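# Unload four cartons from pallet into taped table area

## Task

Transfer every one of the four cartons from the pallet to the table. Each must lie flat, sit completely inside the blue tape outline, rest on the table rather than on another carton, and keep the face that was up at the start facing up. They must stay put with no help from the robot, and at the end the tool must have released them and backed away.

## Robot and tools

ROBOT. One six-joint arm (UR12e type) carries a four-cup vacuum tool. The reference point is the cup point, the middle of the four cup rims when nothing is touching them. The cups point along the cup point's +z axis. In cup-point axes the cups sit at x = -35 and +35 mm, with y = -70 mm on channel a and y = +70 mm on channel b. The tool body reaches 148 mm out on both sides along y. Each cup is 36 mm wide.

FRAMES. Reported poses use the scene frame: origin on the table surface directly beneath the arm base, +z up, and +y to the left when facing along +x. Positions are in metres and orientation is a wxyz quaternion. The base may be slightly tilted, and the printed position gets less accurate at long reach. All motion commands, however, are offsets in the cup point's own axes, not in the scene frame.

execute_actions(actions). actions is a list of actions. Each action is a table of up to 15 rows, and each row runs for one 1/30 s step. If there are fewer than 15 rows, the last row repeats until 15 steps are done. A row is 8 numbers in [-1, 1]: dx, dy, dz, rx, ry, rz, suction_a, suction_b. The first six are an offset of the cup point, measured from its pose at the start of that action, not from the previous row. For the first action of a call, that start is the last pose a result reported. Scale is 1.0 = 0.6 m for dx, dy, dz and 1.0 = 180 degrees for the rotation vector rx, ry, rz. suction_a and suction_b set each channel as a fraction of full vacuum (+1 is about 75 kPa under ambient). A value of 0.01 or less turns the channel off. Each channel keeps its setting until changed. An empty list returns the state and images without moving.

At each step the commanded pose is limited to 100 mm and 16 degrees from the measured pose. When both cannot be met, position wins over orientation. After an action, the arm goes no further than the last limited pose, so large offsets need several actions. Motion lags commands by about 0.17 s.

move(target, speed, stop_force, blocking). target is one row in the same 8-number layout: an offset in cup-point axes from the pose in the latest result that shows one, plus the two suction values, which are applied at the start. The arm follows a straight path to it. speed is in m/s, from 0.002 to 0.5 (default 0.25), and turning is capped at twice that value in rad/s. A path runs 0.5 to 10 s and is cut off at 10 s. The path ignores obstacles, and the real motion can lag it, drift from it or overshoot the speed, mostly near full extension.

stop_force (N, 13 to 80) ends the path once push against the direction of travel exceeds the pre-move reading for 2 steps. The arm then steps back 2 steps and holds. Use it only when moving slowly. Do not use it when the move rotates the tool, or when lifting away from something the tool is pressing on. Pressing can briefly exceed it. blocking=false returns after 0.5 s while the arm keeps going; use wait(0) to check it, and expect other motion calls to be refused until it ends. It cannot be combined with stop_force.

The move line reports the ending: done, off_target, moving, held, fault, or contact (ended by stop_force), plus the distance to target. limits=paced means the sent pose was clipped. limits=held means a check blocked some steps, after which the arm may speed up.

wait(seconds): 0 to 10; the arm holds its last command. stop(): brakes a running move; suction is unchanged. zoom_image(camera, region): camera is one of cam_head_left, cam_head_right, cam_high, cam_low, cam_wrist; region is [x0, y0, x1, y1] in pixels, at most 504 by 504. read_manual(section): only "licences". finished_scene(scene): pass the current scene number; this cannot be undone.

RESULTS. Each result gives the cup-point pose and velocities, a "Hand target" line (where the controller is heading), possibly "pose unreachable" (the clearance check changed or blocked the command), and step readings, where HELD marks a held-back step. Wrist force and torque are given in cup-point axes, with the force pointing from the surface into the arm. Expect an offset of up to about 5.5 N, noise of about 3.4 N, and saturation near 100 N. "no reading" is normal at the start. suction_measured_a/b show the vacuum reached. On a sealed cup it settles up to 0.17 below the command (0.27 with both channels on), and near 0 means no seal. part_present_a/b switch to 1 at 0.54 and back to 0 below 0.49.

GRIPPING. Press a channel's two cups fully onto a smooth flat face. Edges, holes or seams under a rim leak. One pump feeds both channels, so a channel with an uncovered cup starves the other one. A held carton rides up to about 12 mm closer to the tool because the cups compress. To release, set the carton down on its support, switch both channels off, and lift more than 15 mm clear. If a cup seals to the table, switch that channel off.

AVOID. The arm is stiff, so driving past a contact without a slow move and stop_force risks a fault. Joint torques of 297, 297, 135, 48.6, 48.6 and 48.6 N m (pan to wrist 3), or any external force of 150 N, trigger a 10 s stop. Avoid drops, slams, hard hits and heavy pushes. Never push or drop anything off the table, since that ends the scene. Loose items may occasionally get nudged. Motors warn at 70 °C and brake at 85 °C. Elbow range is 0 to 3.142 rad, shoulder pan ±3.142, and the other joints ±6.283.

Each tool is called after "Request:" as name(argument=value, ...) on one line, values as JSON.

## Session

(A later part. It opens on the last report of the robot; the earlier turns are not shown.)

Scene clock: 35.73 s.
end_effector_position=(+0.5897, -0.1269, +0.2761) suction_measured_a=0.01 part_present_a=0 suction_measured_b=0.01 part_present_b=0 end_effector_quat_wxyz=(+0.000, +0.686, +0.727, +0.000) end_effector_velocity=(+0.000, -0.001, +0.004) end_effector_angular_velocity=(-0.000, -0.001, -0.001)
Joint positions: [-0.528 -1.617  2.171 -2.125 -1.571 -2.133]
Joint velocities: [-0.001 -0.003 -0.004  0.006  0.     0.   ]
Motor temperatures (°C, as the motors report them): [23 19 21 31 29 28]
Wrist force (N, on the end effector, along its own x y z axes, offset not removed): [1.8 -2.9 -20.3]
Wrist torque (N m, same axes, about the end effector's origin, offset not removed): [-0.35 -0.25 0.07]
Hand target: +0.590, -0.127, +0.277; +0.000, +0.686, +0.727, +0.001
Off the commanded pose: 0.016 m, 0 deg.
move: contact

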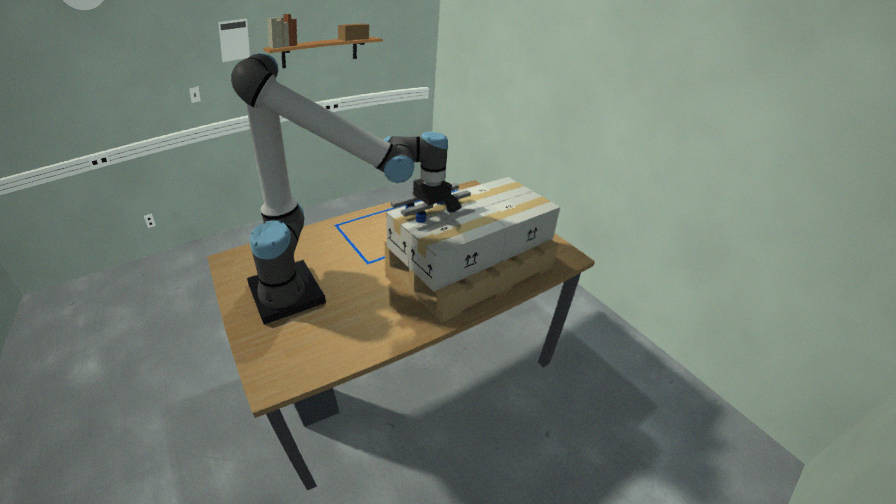

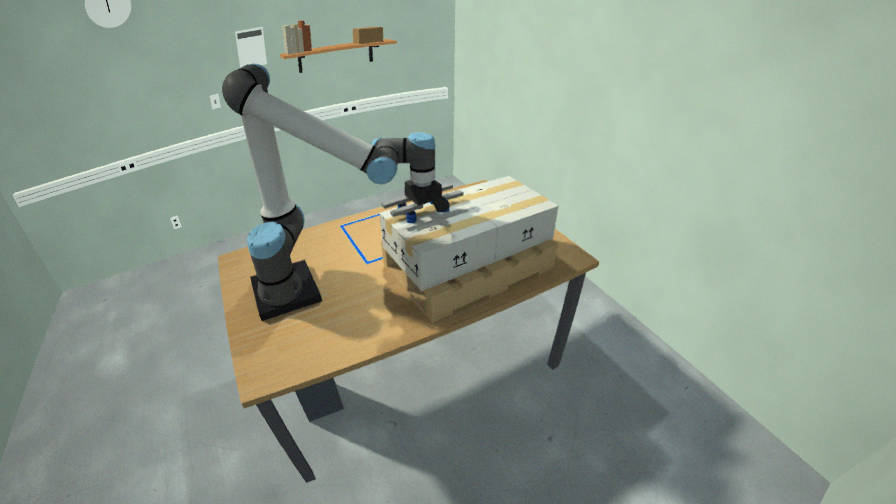

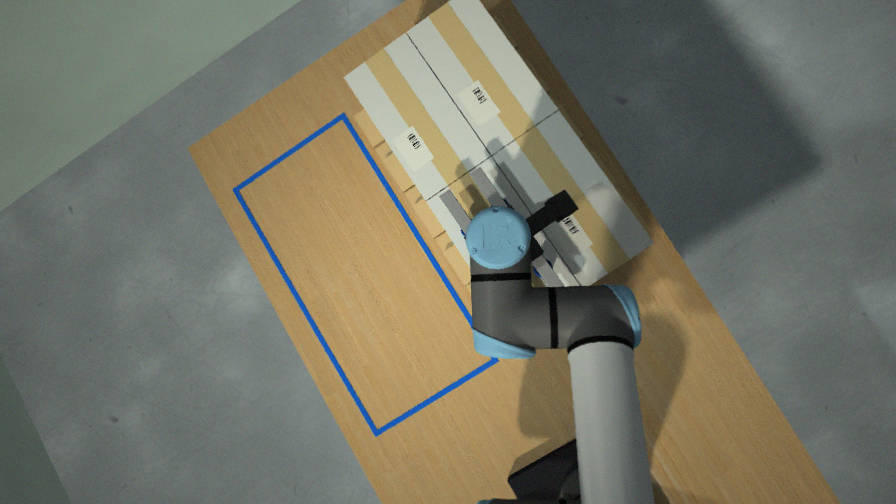

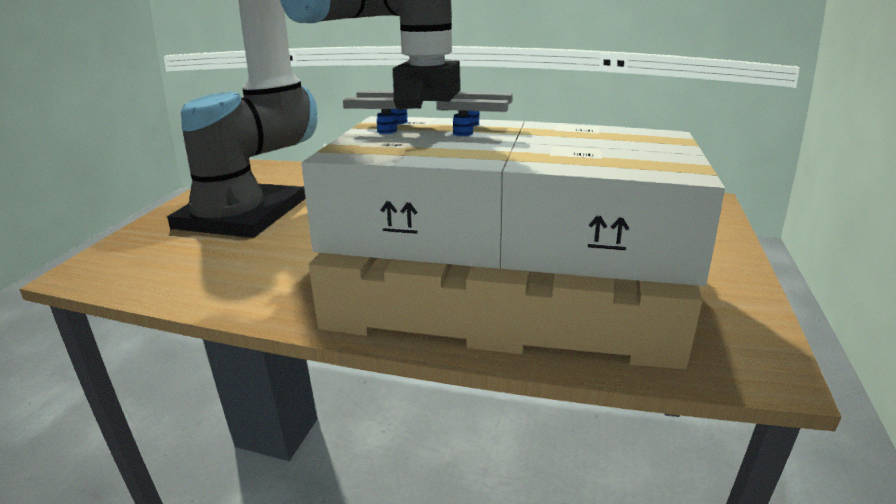

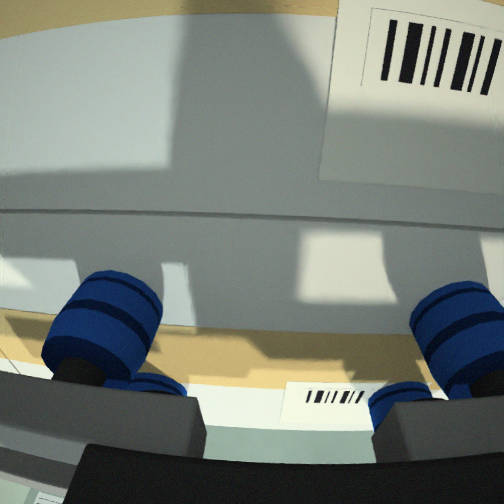

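Request:
execute_actions(actions=[[[0,0,0.002,0,0,0,1,1]],[[0,0,0,0,0,0,1,1]]])

Request:
move(target=[0,0,-0.28,0,0,0,1,1], speed=0.3)

Request:
move(target=[0.555,0.683,0,0,0,-0.496,1,1], speed=0.45)

Request:
move(target=[0,0,0.44,0,0,0,1,1], speed=0.3)

Scene clock: 48.30 s.
end_effector_position=(+0.5897, -0.1269, +0.2750) suction_measured_a=0.71 part_present_a=1 suction_measured_b=0.71 part_present_b=1 end_effector_quat_wxyz=(+0.000, +0.686, +0.727, +0.000) end_effector_velocity=(-0.000, -0.000, -0.000) end_effector_angular_velocity=(+0.001, +0.000, -0.001)
Joint positions: [-0.528 -1.616  2.173 -2.128 -1.571 -2.133]
Joint velocities: [-0.001  0.     0.001 -0.     0.    -0.   ]
Motor temperatures (°C, as the motors report them): [23 19 21 31 29 28]
Wrist force (N, on the end effector, along its own x y z axes, offset not removed): [-1.5 -3.7 20.7]
Wrist torque (N m, same axes, about the end effector's origin, offset not removed): [-1.05 -0.06 0.11]
Hand target: +0.590, -0.127, +0.275; +0.000, +0.686, +0.727, +0.000
Off the commanded pose: 0.000 m, 0 deg.
Step readings (end_effector_position; steps 1 to 15: 1st action; 16 to 30: 2nd action):
0: (+0.5898, -0.1270, +0.2767)
1: (+0.5898, -0.1270, +0.2767)
2: (+0.5898, -0.1270, +0.2766)
4: (+0.5897, -0.1269, +0.2760)
8: (+0.5896, -0.1269, +0.2752)
15: (+0.5897, -0.1269, +0.2750)
16: (+0.5897, -0.1269, +0.2750)
17: (+0.5897, -0.1269, +0.2750)
19: (+0.5897, -0.1269, +0.2750)
23: (+0.5897, -0.1269, +0.2750)
30: end_effector_position above

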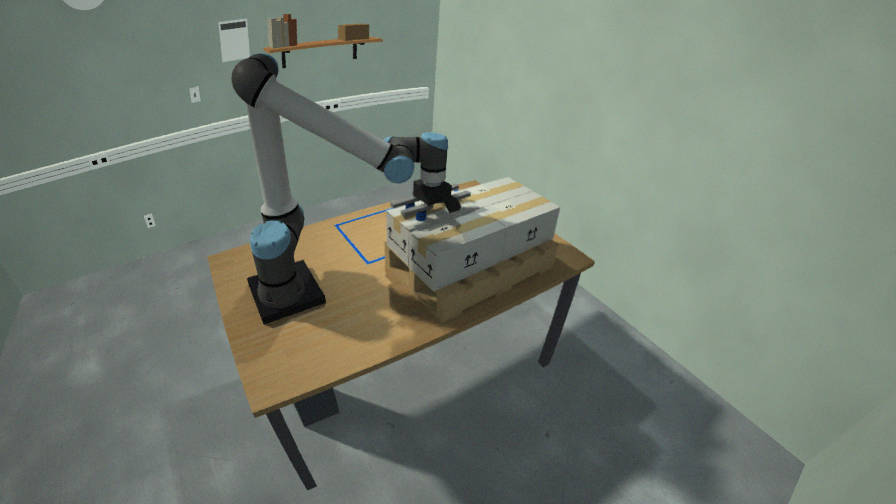

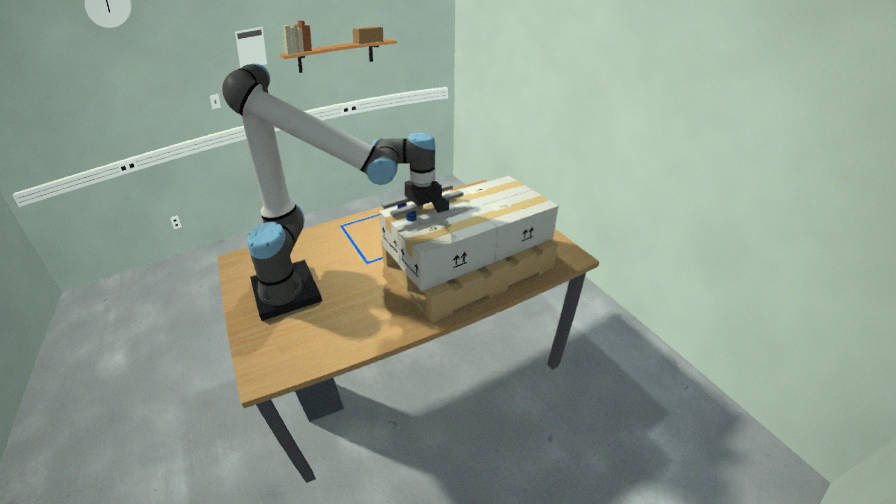

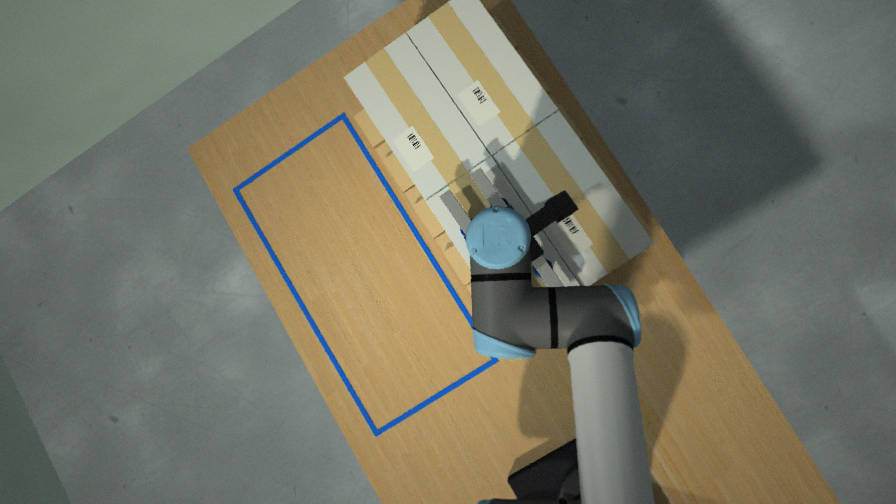

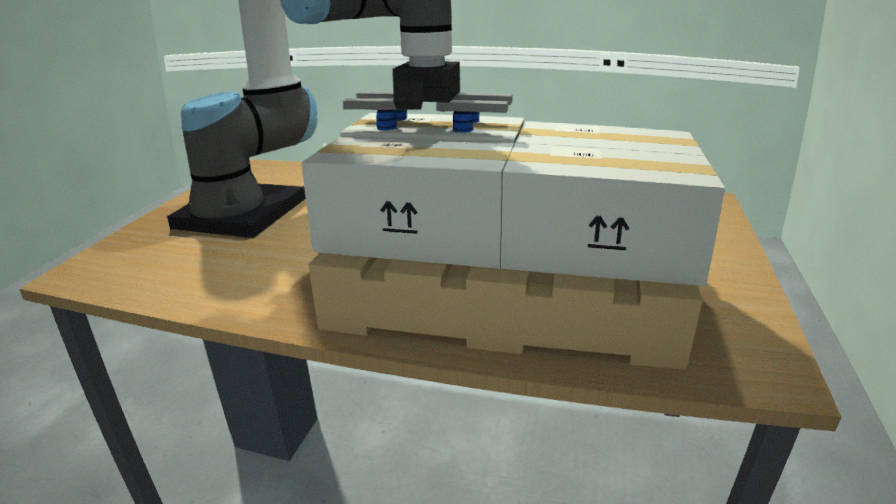

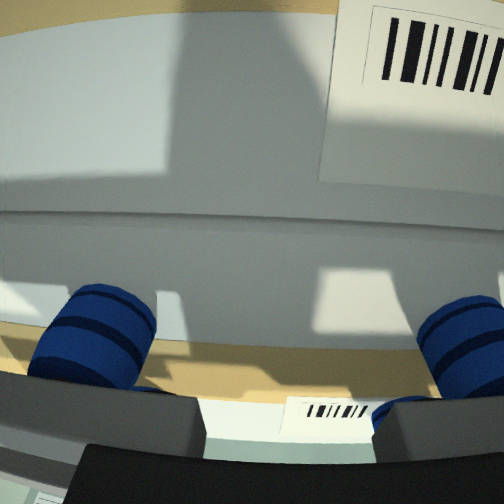

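Scene clock: 49.57 s.
end_effector_position=(+0.5897, -0.1270, +0.4425) suction_measured_a=0.76 part_present_a=1 suction_measured_b=0.76 part_present_b=1 end_effector_quat_wxyz=(+0.000, +0.686, +0.727, +0.001) end_effector_velocity=(-0.000, -0.001, +0.003) end_effector_angular_velocity=(-0.001, +0.001, -0.000)
Joint positions: [-0.528 -1.734  1.958 -1.795 -1.571 -2.133]
Joint velocities: [-0.001 -0.001 -0.005  0.007 -0.001 -0.   ]
Motor temperatures (°C, as the motors report them): [23 19 21 31 29 28]
Wrist force (N, on the end effector, along its own x y z axes, offset not removed): [1.3 1.4 19.8]
Wrist torque (N m, same axes, about the end effector's origin, offset not removed): [-0.24 -0.37 0.14]
Hand target: +0.590, -0.127, +0.443; +0.000, +0.686, +0.727, +0.000
Off the commanded pose: 0.000 m, 0 deg.
move: done

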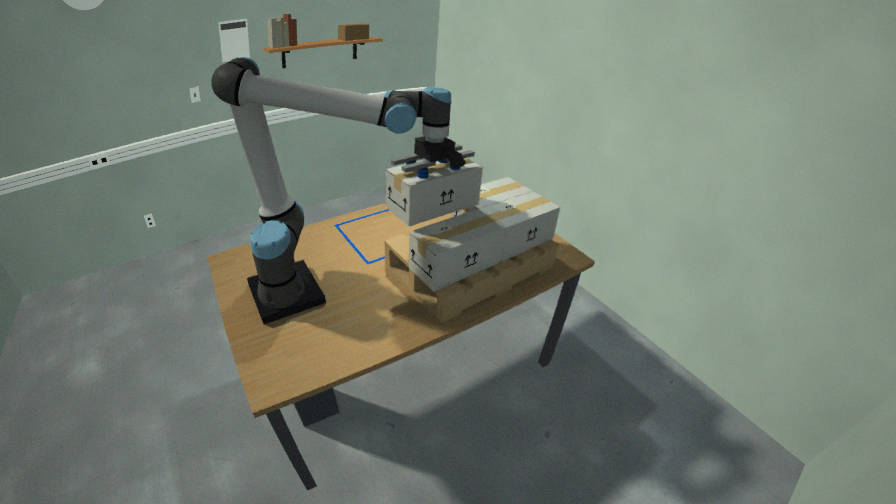

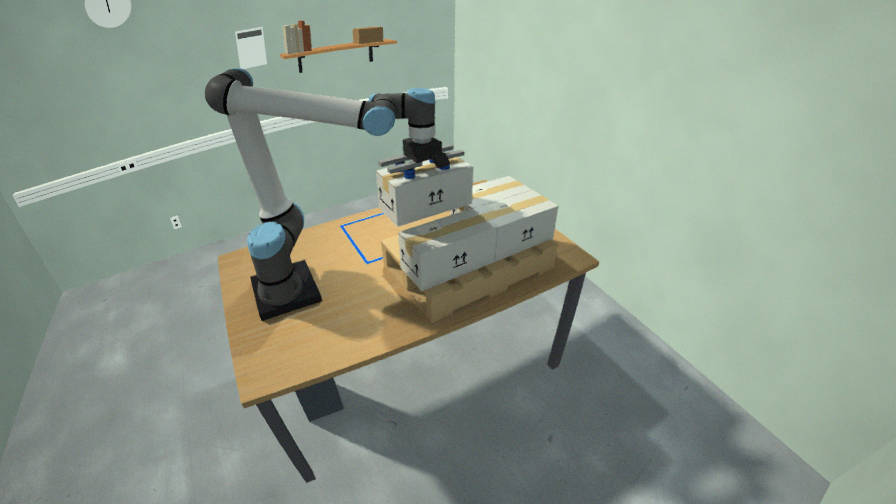

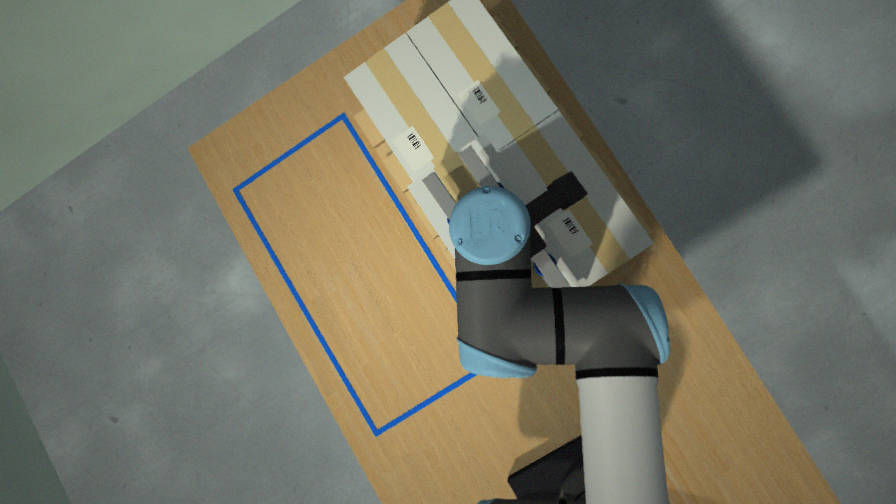

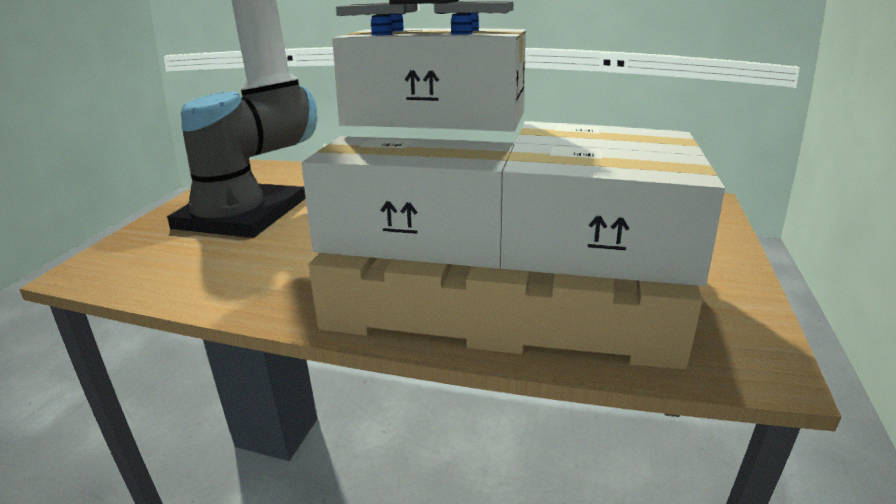

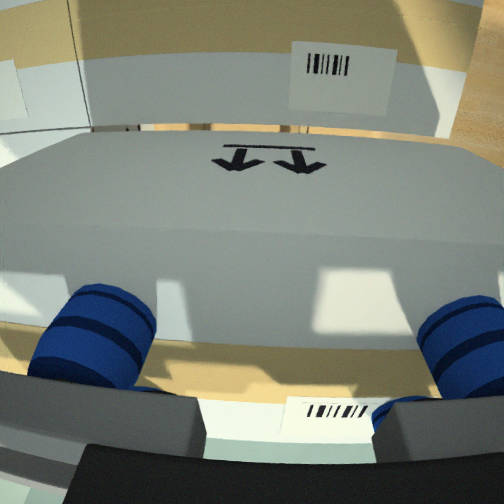

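Scene clock: 52.10 s.
end_effector_position=(+0.9793, +0.2287, +0.4432) suction_measured_a=0.76 part_present_a=1 suction_measured_b=0.76 part_present_b=1 end_effector_quat_wxyz=(+0.001, -0.022, +1.000, +0.000) end_effector_velocity=(+0.002, +0.001, -0.000) end_effector_angular_velocity=(+0.000, +0.002, +0.005)
Joint positions: [ 0.032 -1.056  1.153 -1.669 -1.571 -3.13 ]
Joint velocities: [ 0.     0.006 -0.009  0.006  0.    -0.005]
Motor temperatures (°C, as the motors report them): [23 19 21 31 29 28]
Wrist force (N, on the end effector, along its own x y z axes, offset not removed): [-1.6 1.4 24.0]
Wrist torque (N m, same axes, about the end effector's origin, offset not removed): [-0.26 -0.09 0.03]
Hand target: +0.980, +0.229, +0.443; +0.001, -0.023, +1.000, +0.000
Off the commanded pose: 0.001 m, 0 deg.
move: done

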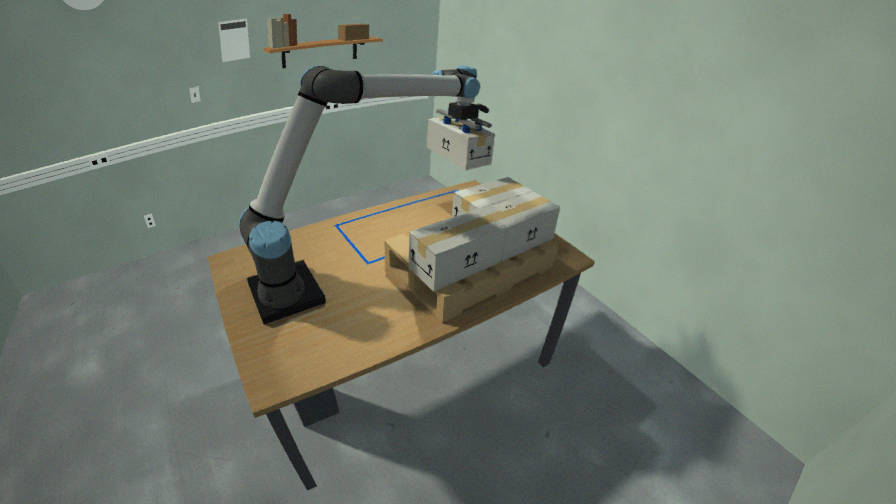

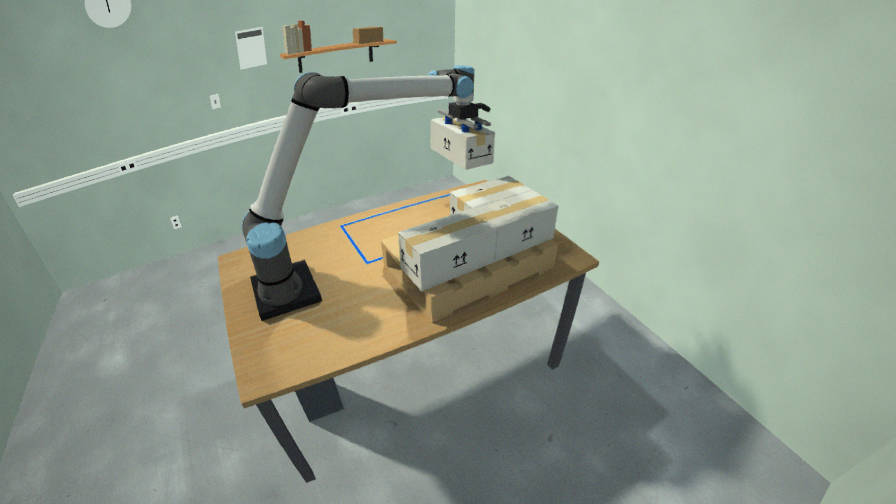

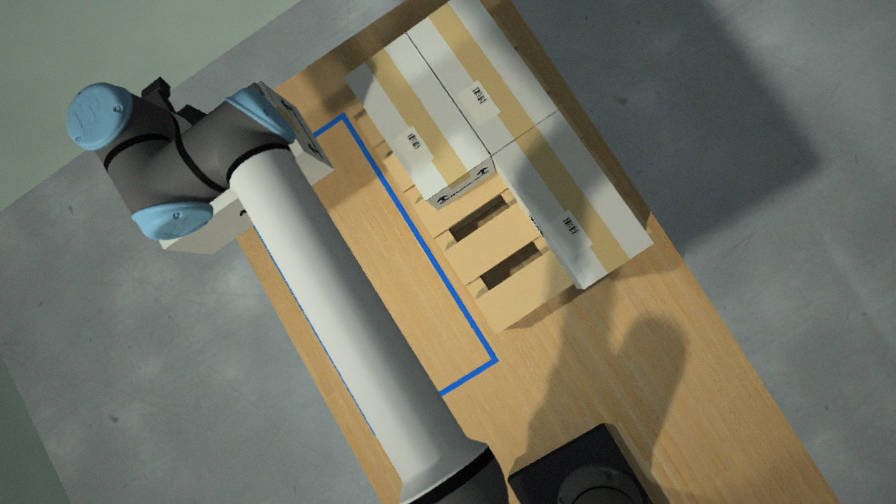

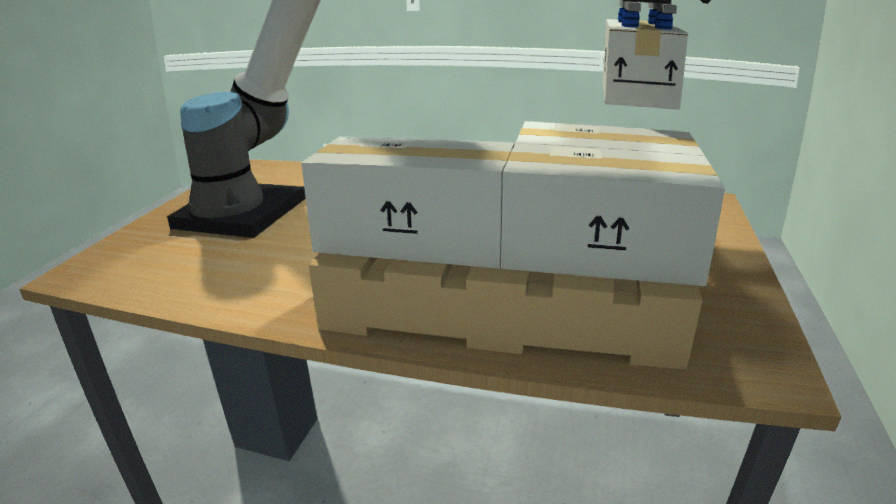

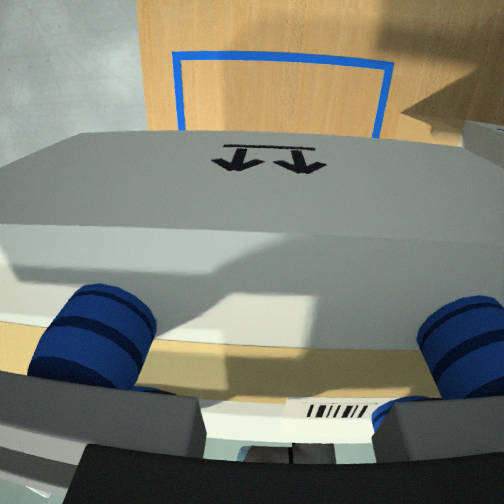

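Scene clock: 53.70 s.
end_effector_position=(+0.9794, +0.2290, +0.1796) suction_measured_a=0.76 part_present_a=1 suction_measured_b=0.76 part_present_b=1 end_effector_quat_wxyz=(+0.001, -0.022, +1.000, +0.000) end_effector_velocity=(+0.000, -0.000, -0.002) end_effector_angular_velocity=(-0.001, -0.001, -0.000)
Joint positions: [ 0.032 -0.924  1.425 -2.073 -1.571 -3.13 ]
Joint velocities: [ 0.     0.002  0.001 -0.003 -0.001  0.   ]
Motor temperatures (°C, as the motors report them): [23 19 21 31 29 28]
Wrist force (N, on the end effector, along its own x y z axes, offset not removed): [-0.6 0.3 22.1]
Wrist torque (N m, same axes, about the end effector's origin, offset not removed): [-0.31 -0.18 0.08]
Hand target: +0.979, +0.229, +0.179; +0.001, -0.022, +1.000, +0.000
Off the commanded pose: 0.000 m, 0 deg.
move: done

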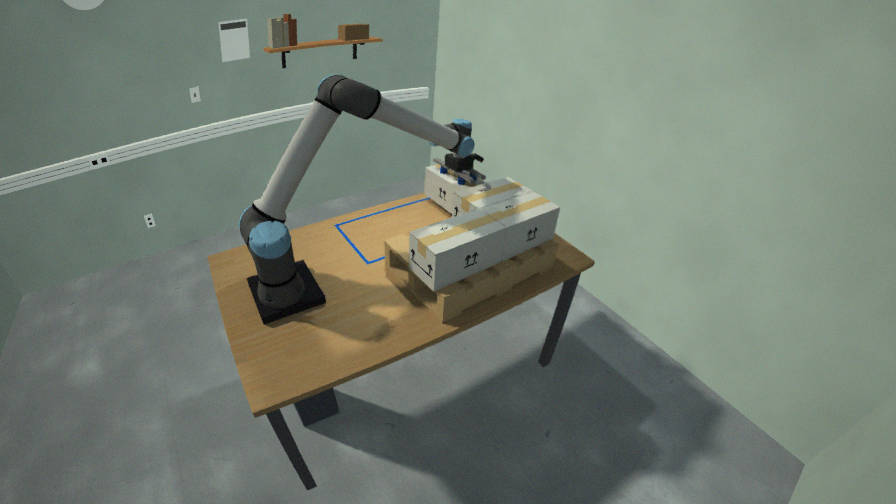

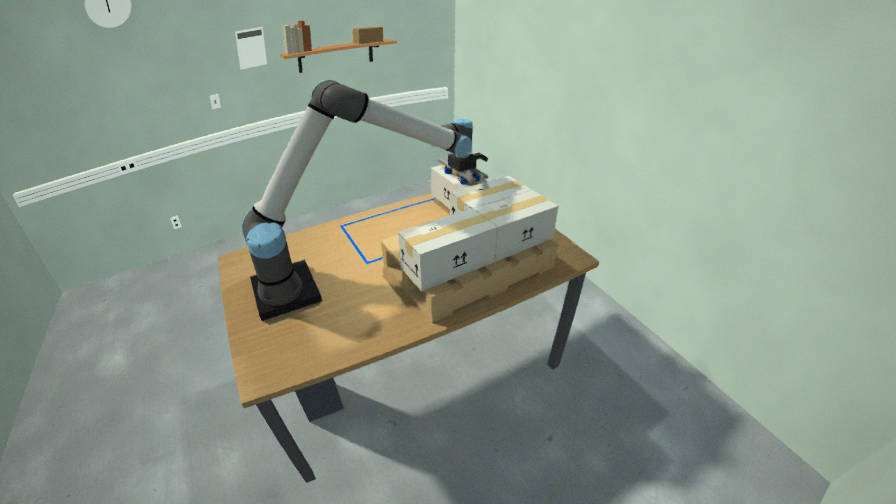

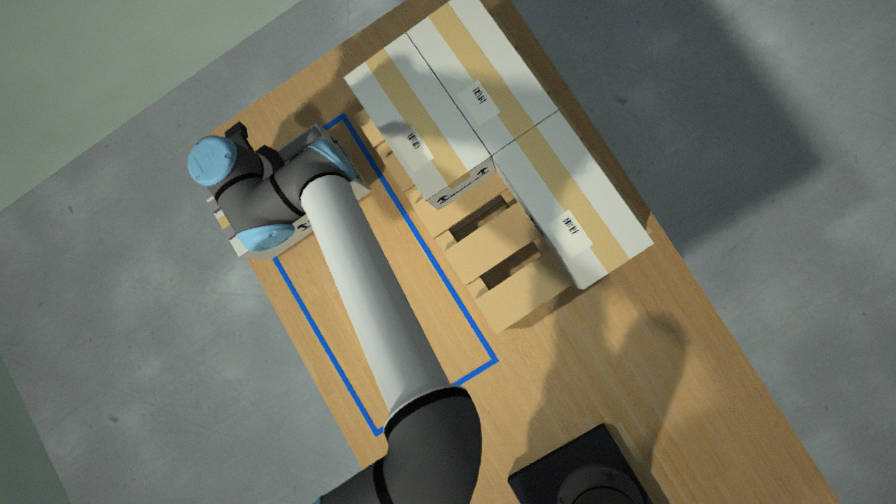

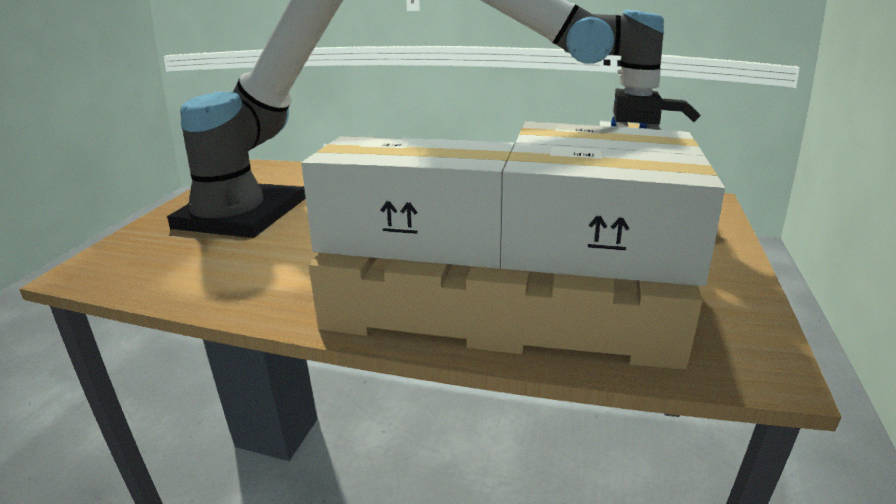

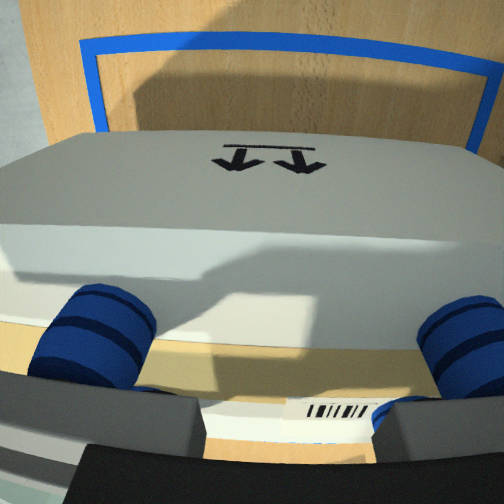

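Request:
move(target=[-0.065,-0.028,0.03,0,0,0.004,1,1], speed=0.1)

Request:
zoom_image(camera="cam_wrist", region=[0,0,504,250])

Scene clock: 62.63 s.
end_effector_position=(+1.0188, +0.2141, +0.1618) suction_measured_a=0.76 part_present_a=1 suction_measured_b=0.76 part_present_b=1 end_effector_quat_wxyz=(+0.001, -0.016, +1.000, +0.001) end_effector_velocity=(+0.002, +0.001, -0.002) end_effector_angular_velocity=(+0.000, +0.001, +0.001)
Joint positions: [ 0.016 -0.858  1.343 -2.057 -1.571 -3.135]
Joint velocities: [ 0.     0.005 -0.006  0.002  0.    -0.   ]
Motor temperatures (°C, as the motors report them): [23 19 21 31 29 28]
Wrist force (N, on the end effector, along its own x y z axes, offset not removed): [-0.1 -0.3 21.4]
Wrist torque (N m, same axes, about the end effector's origin, offset not removed): [-0.48 -0.25 0.05]
Hand target: +1.019, +0.214, +0.162; +0.001, -0.016, +1.000, +0.000
Off the commanded pose: 0.000 m, 0 deg.
move: done

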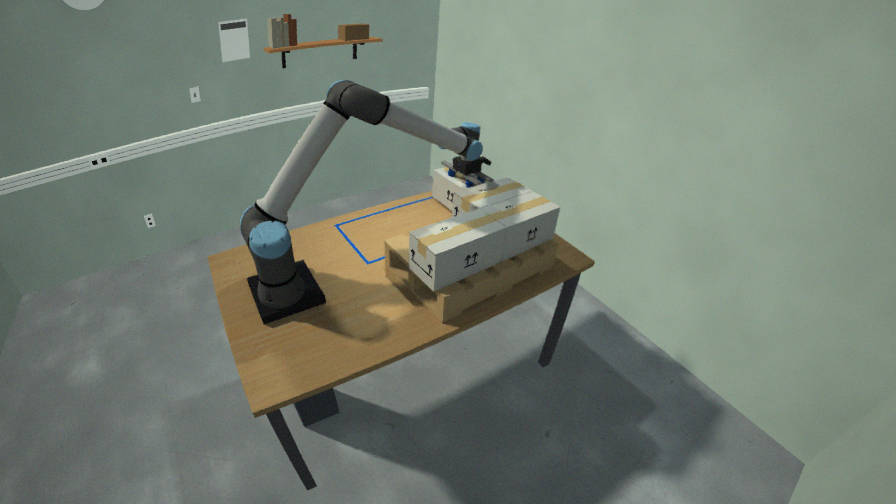

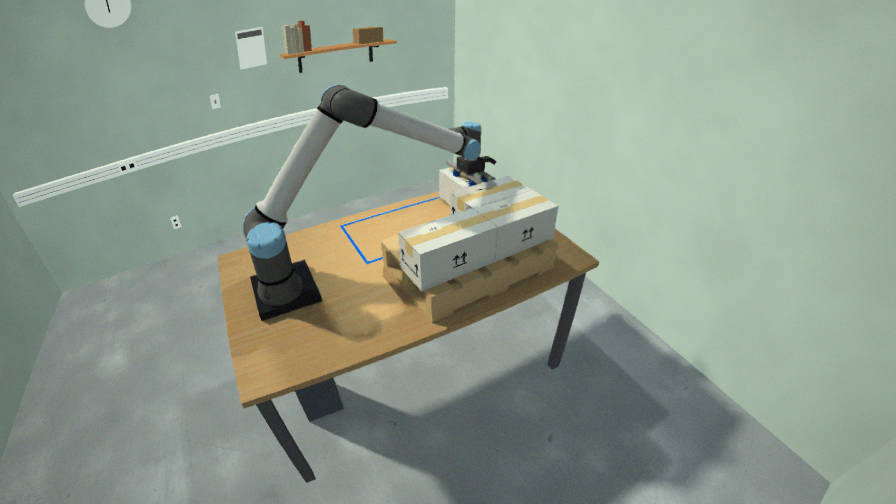

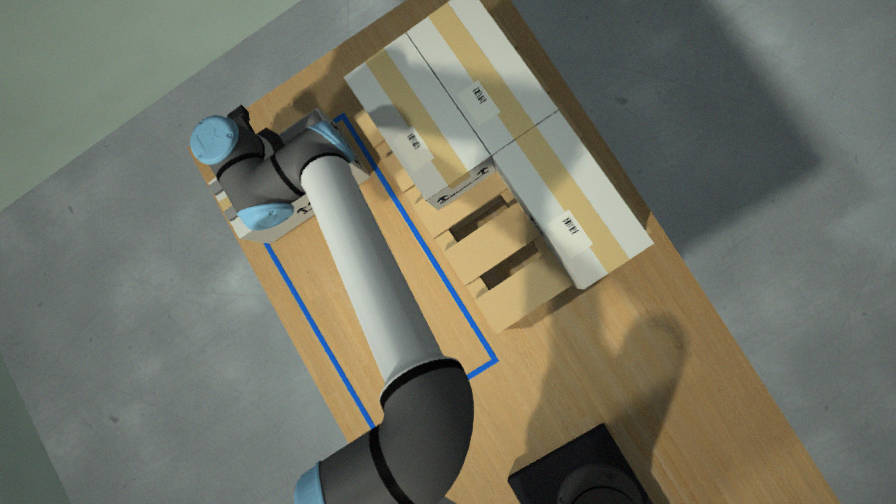

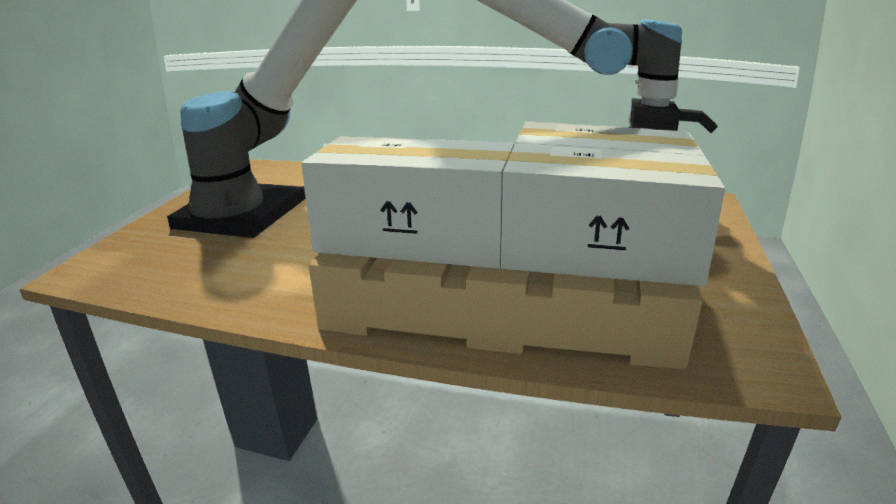

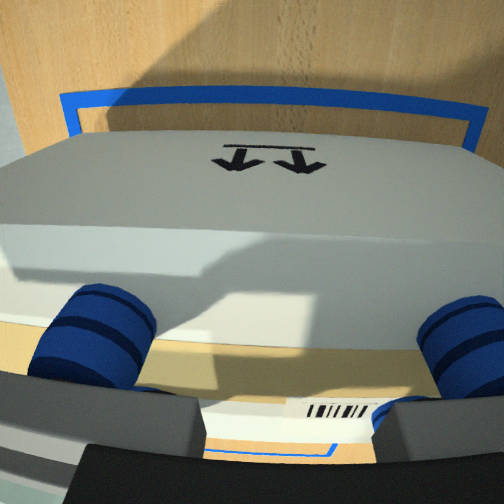

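Region (0, 0, 504, 250) of cam_wrist's 504x504 image, scaled by 1.000; it fills the top 250 rows of this view, and the rest is white.

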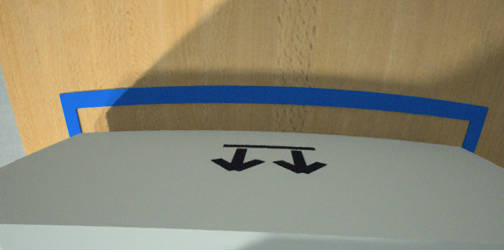

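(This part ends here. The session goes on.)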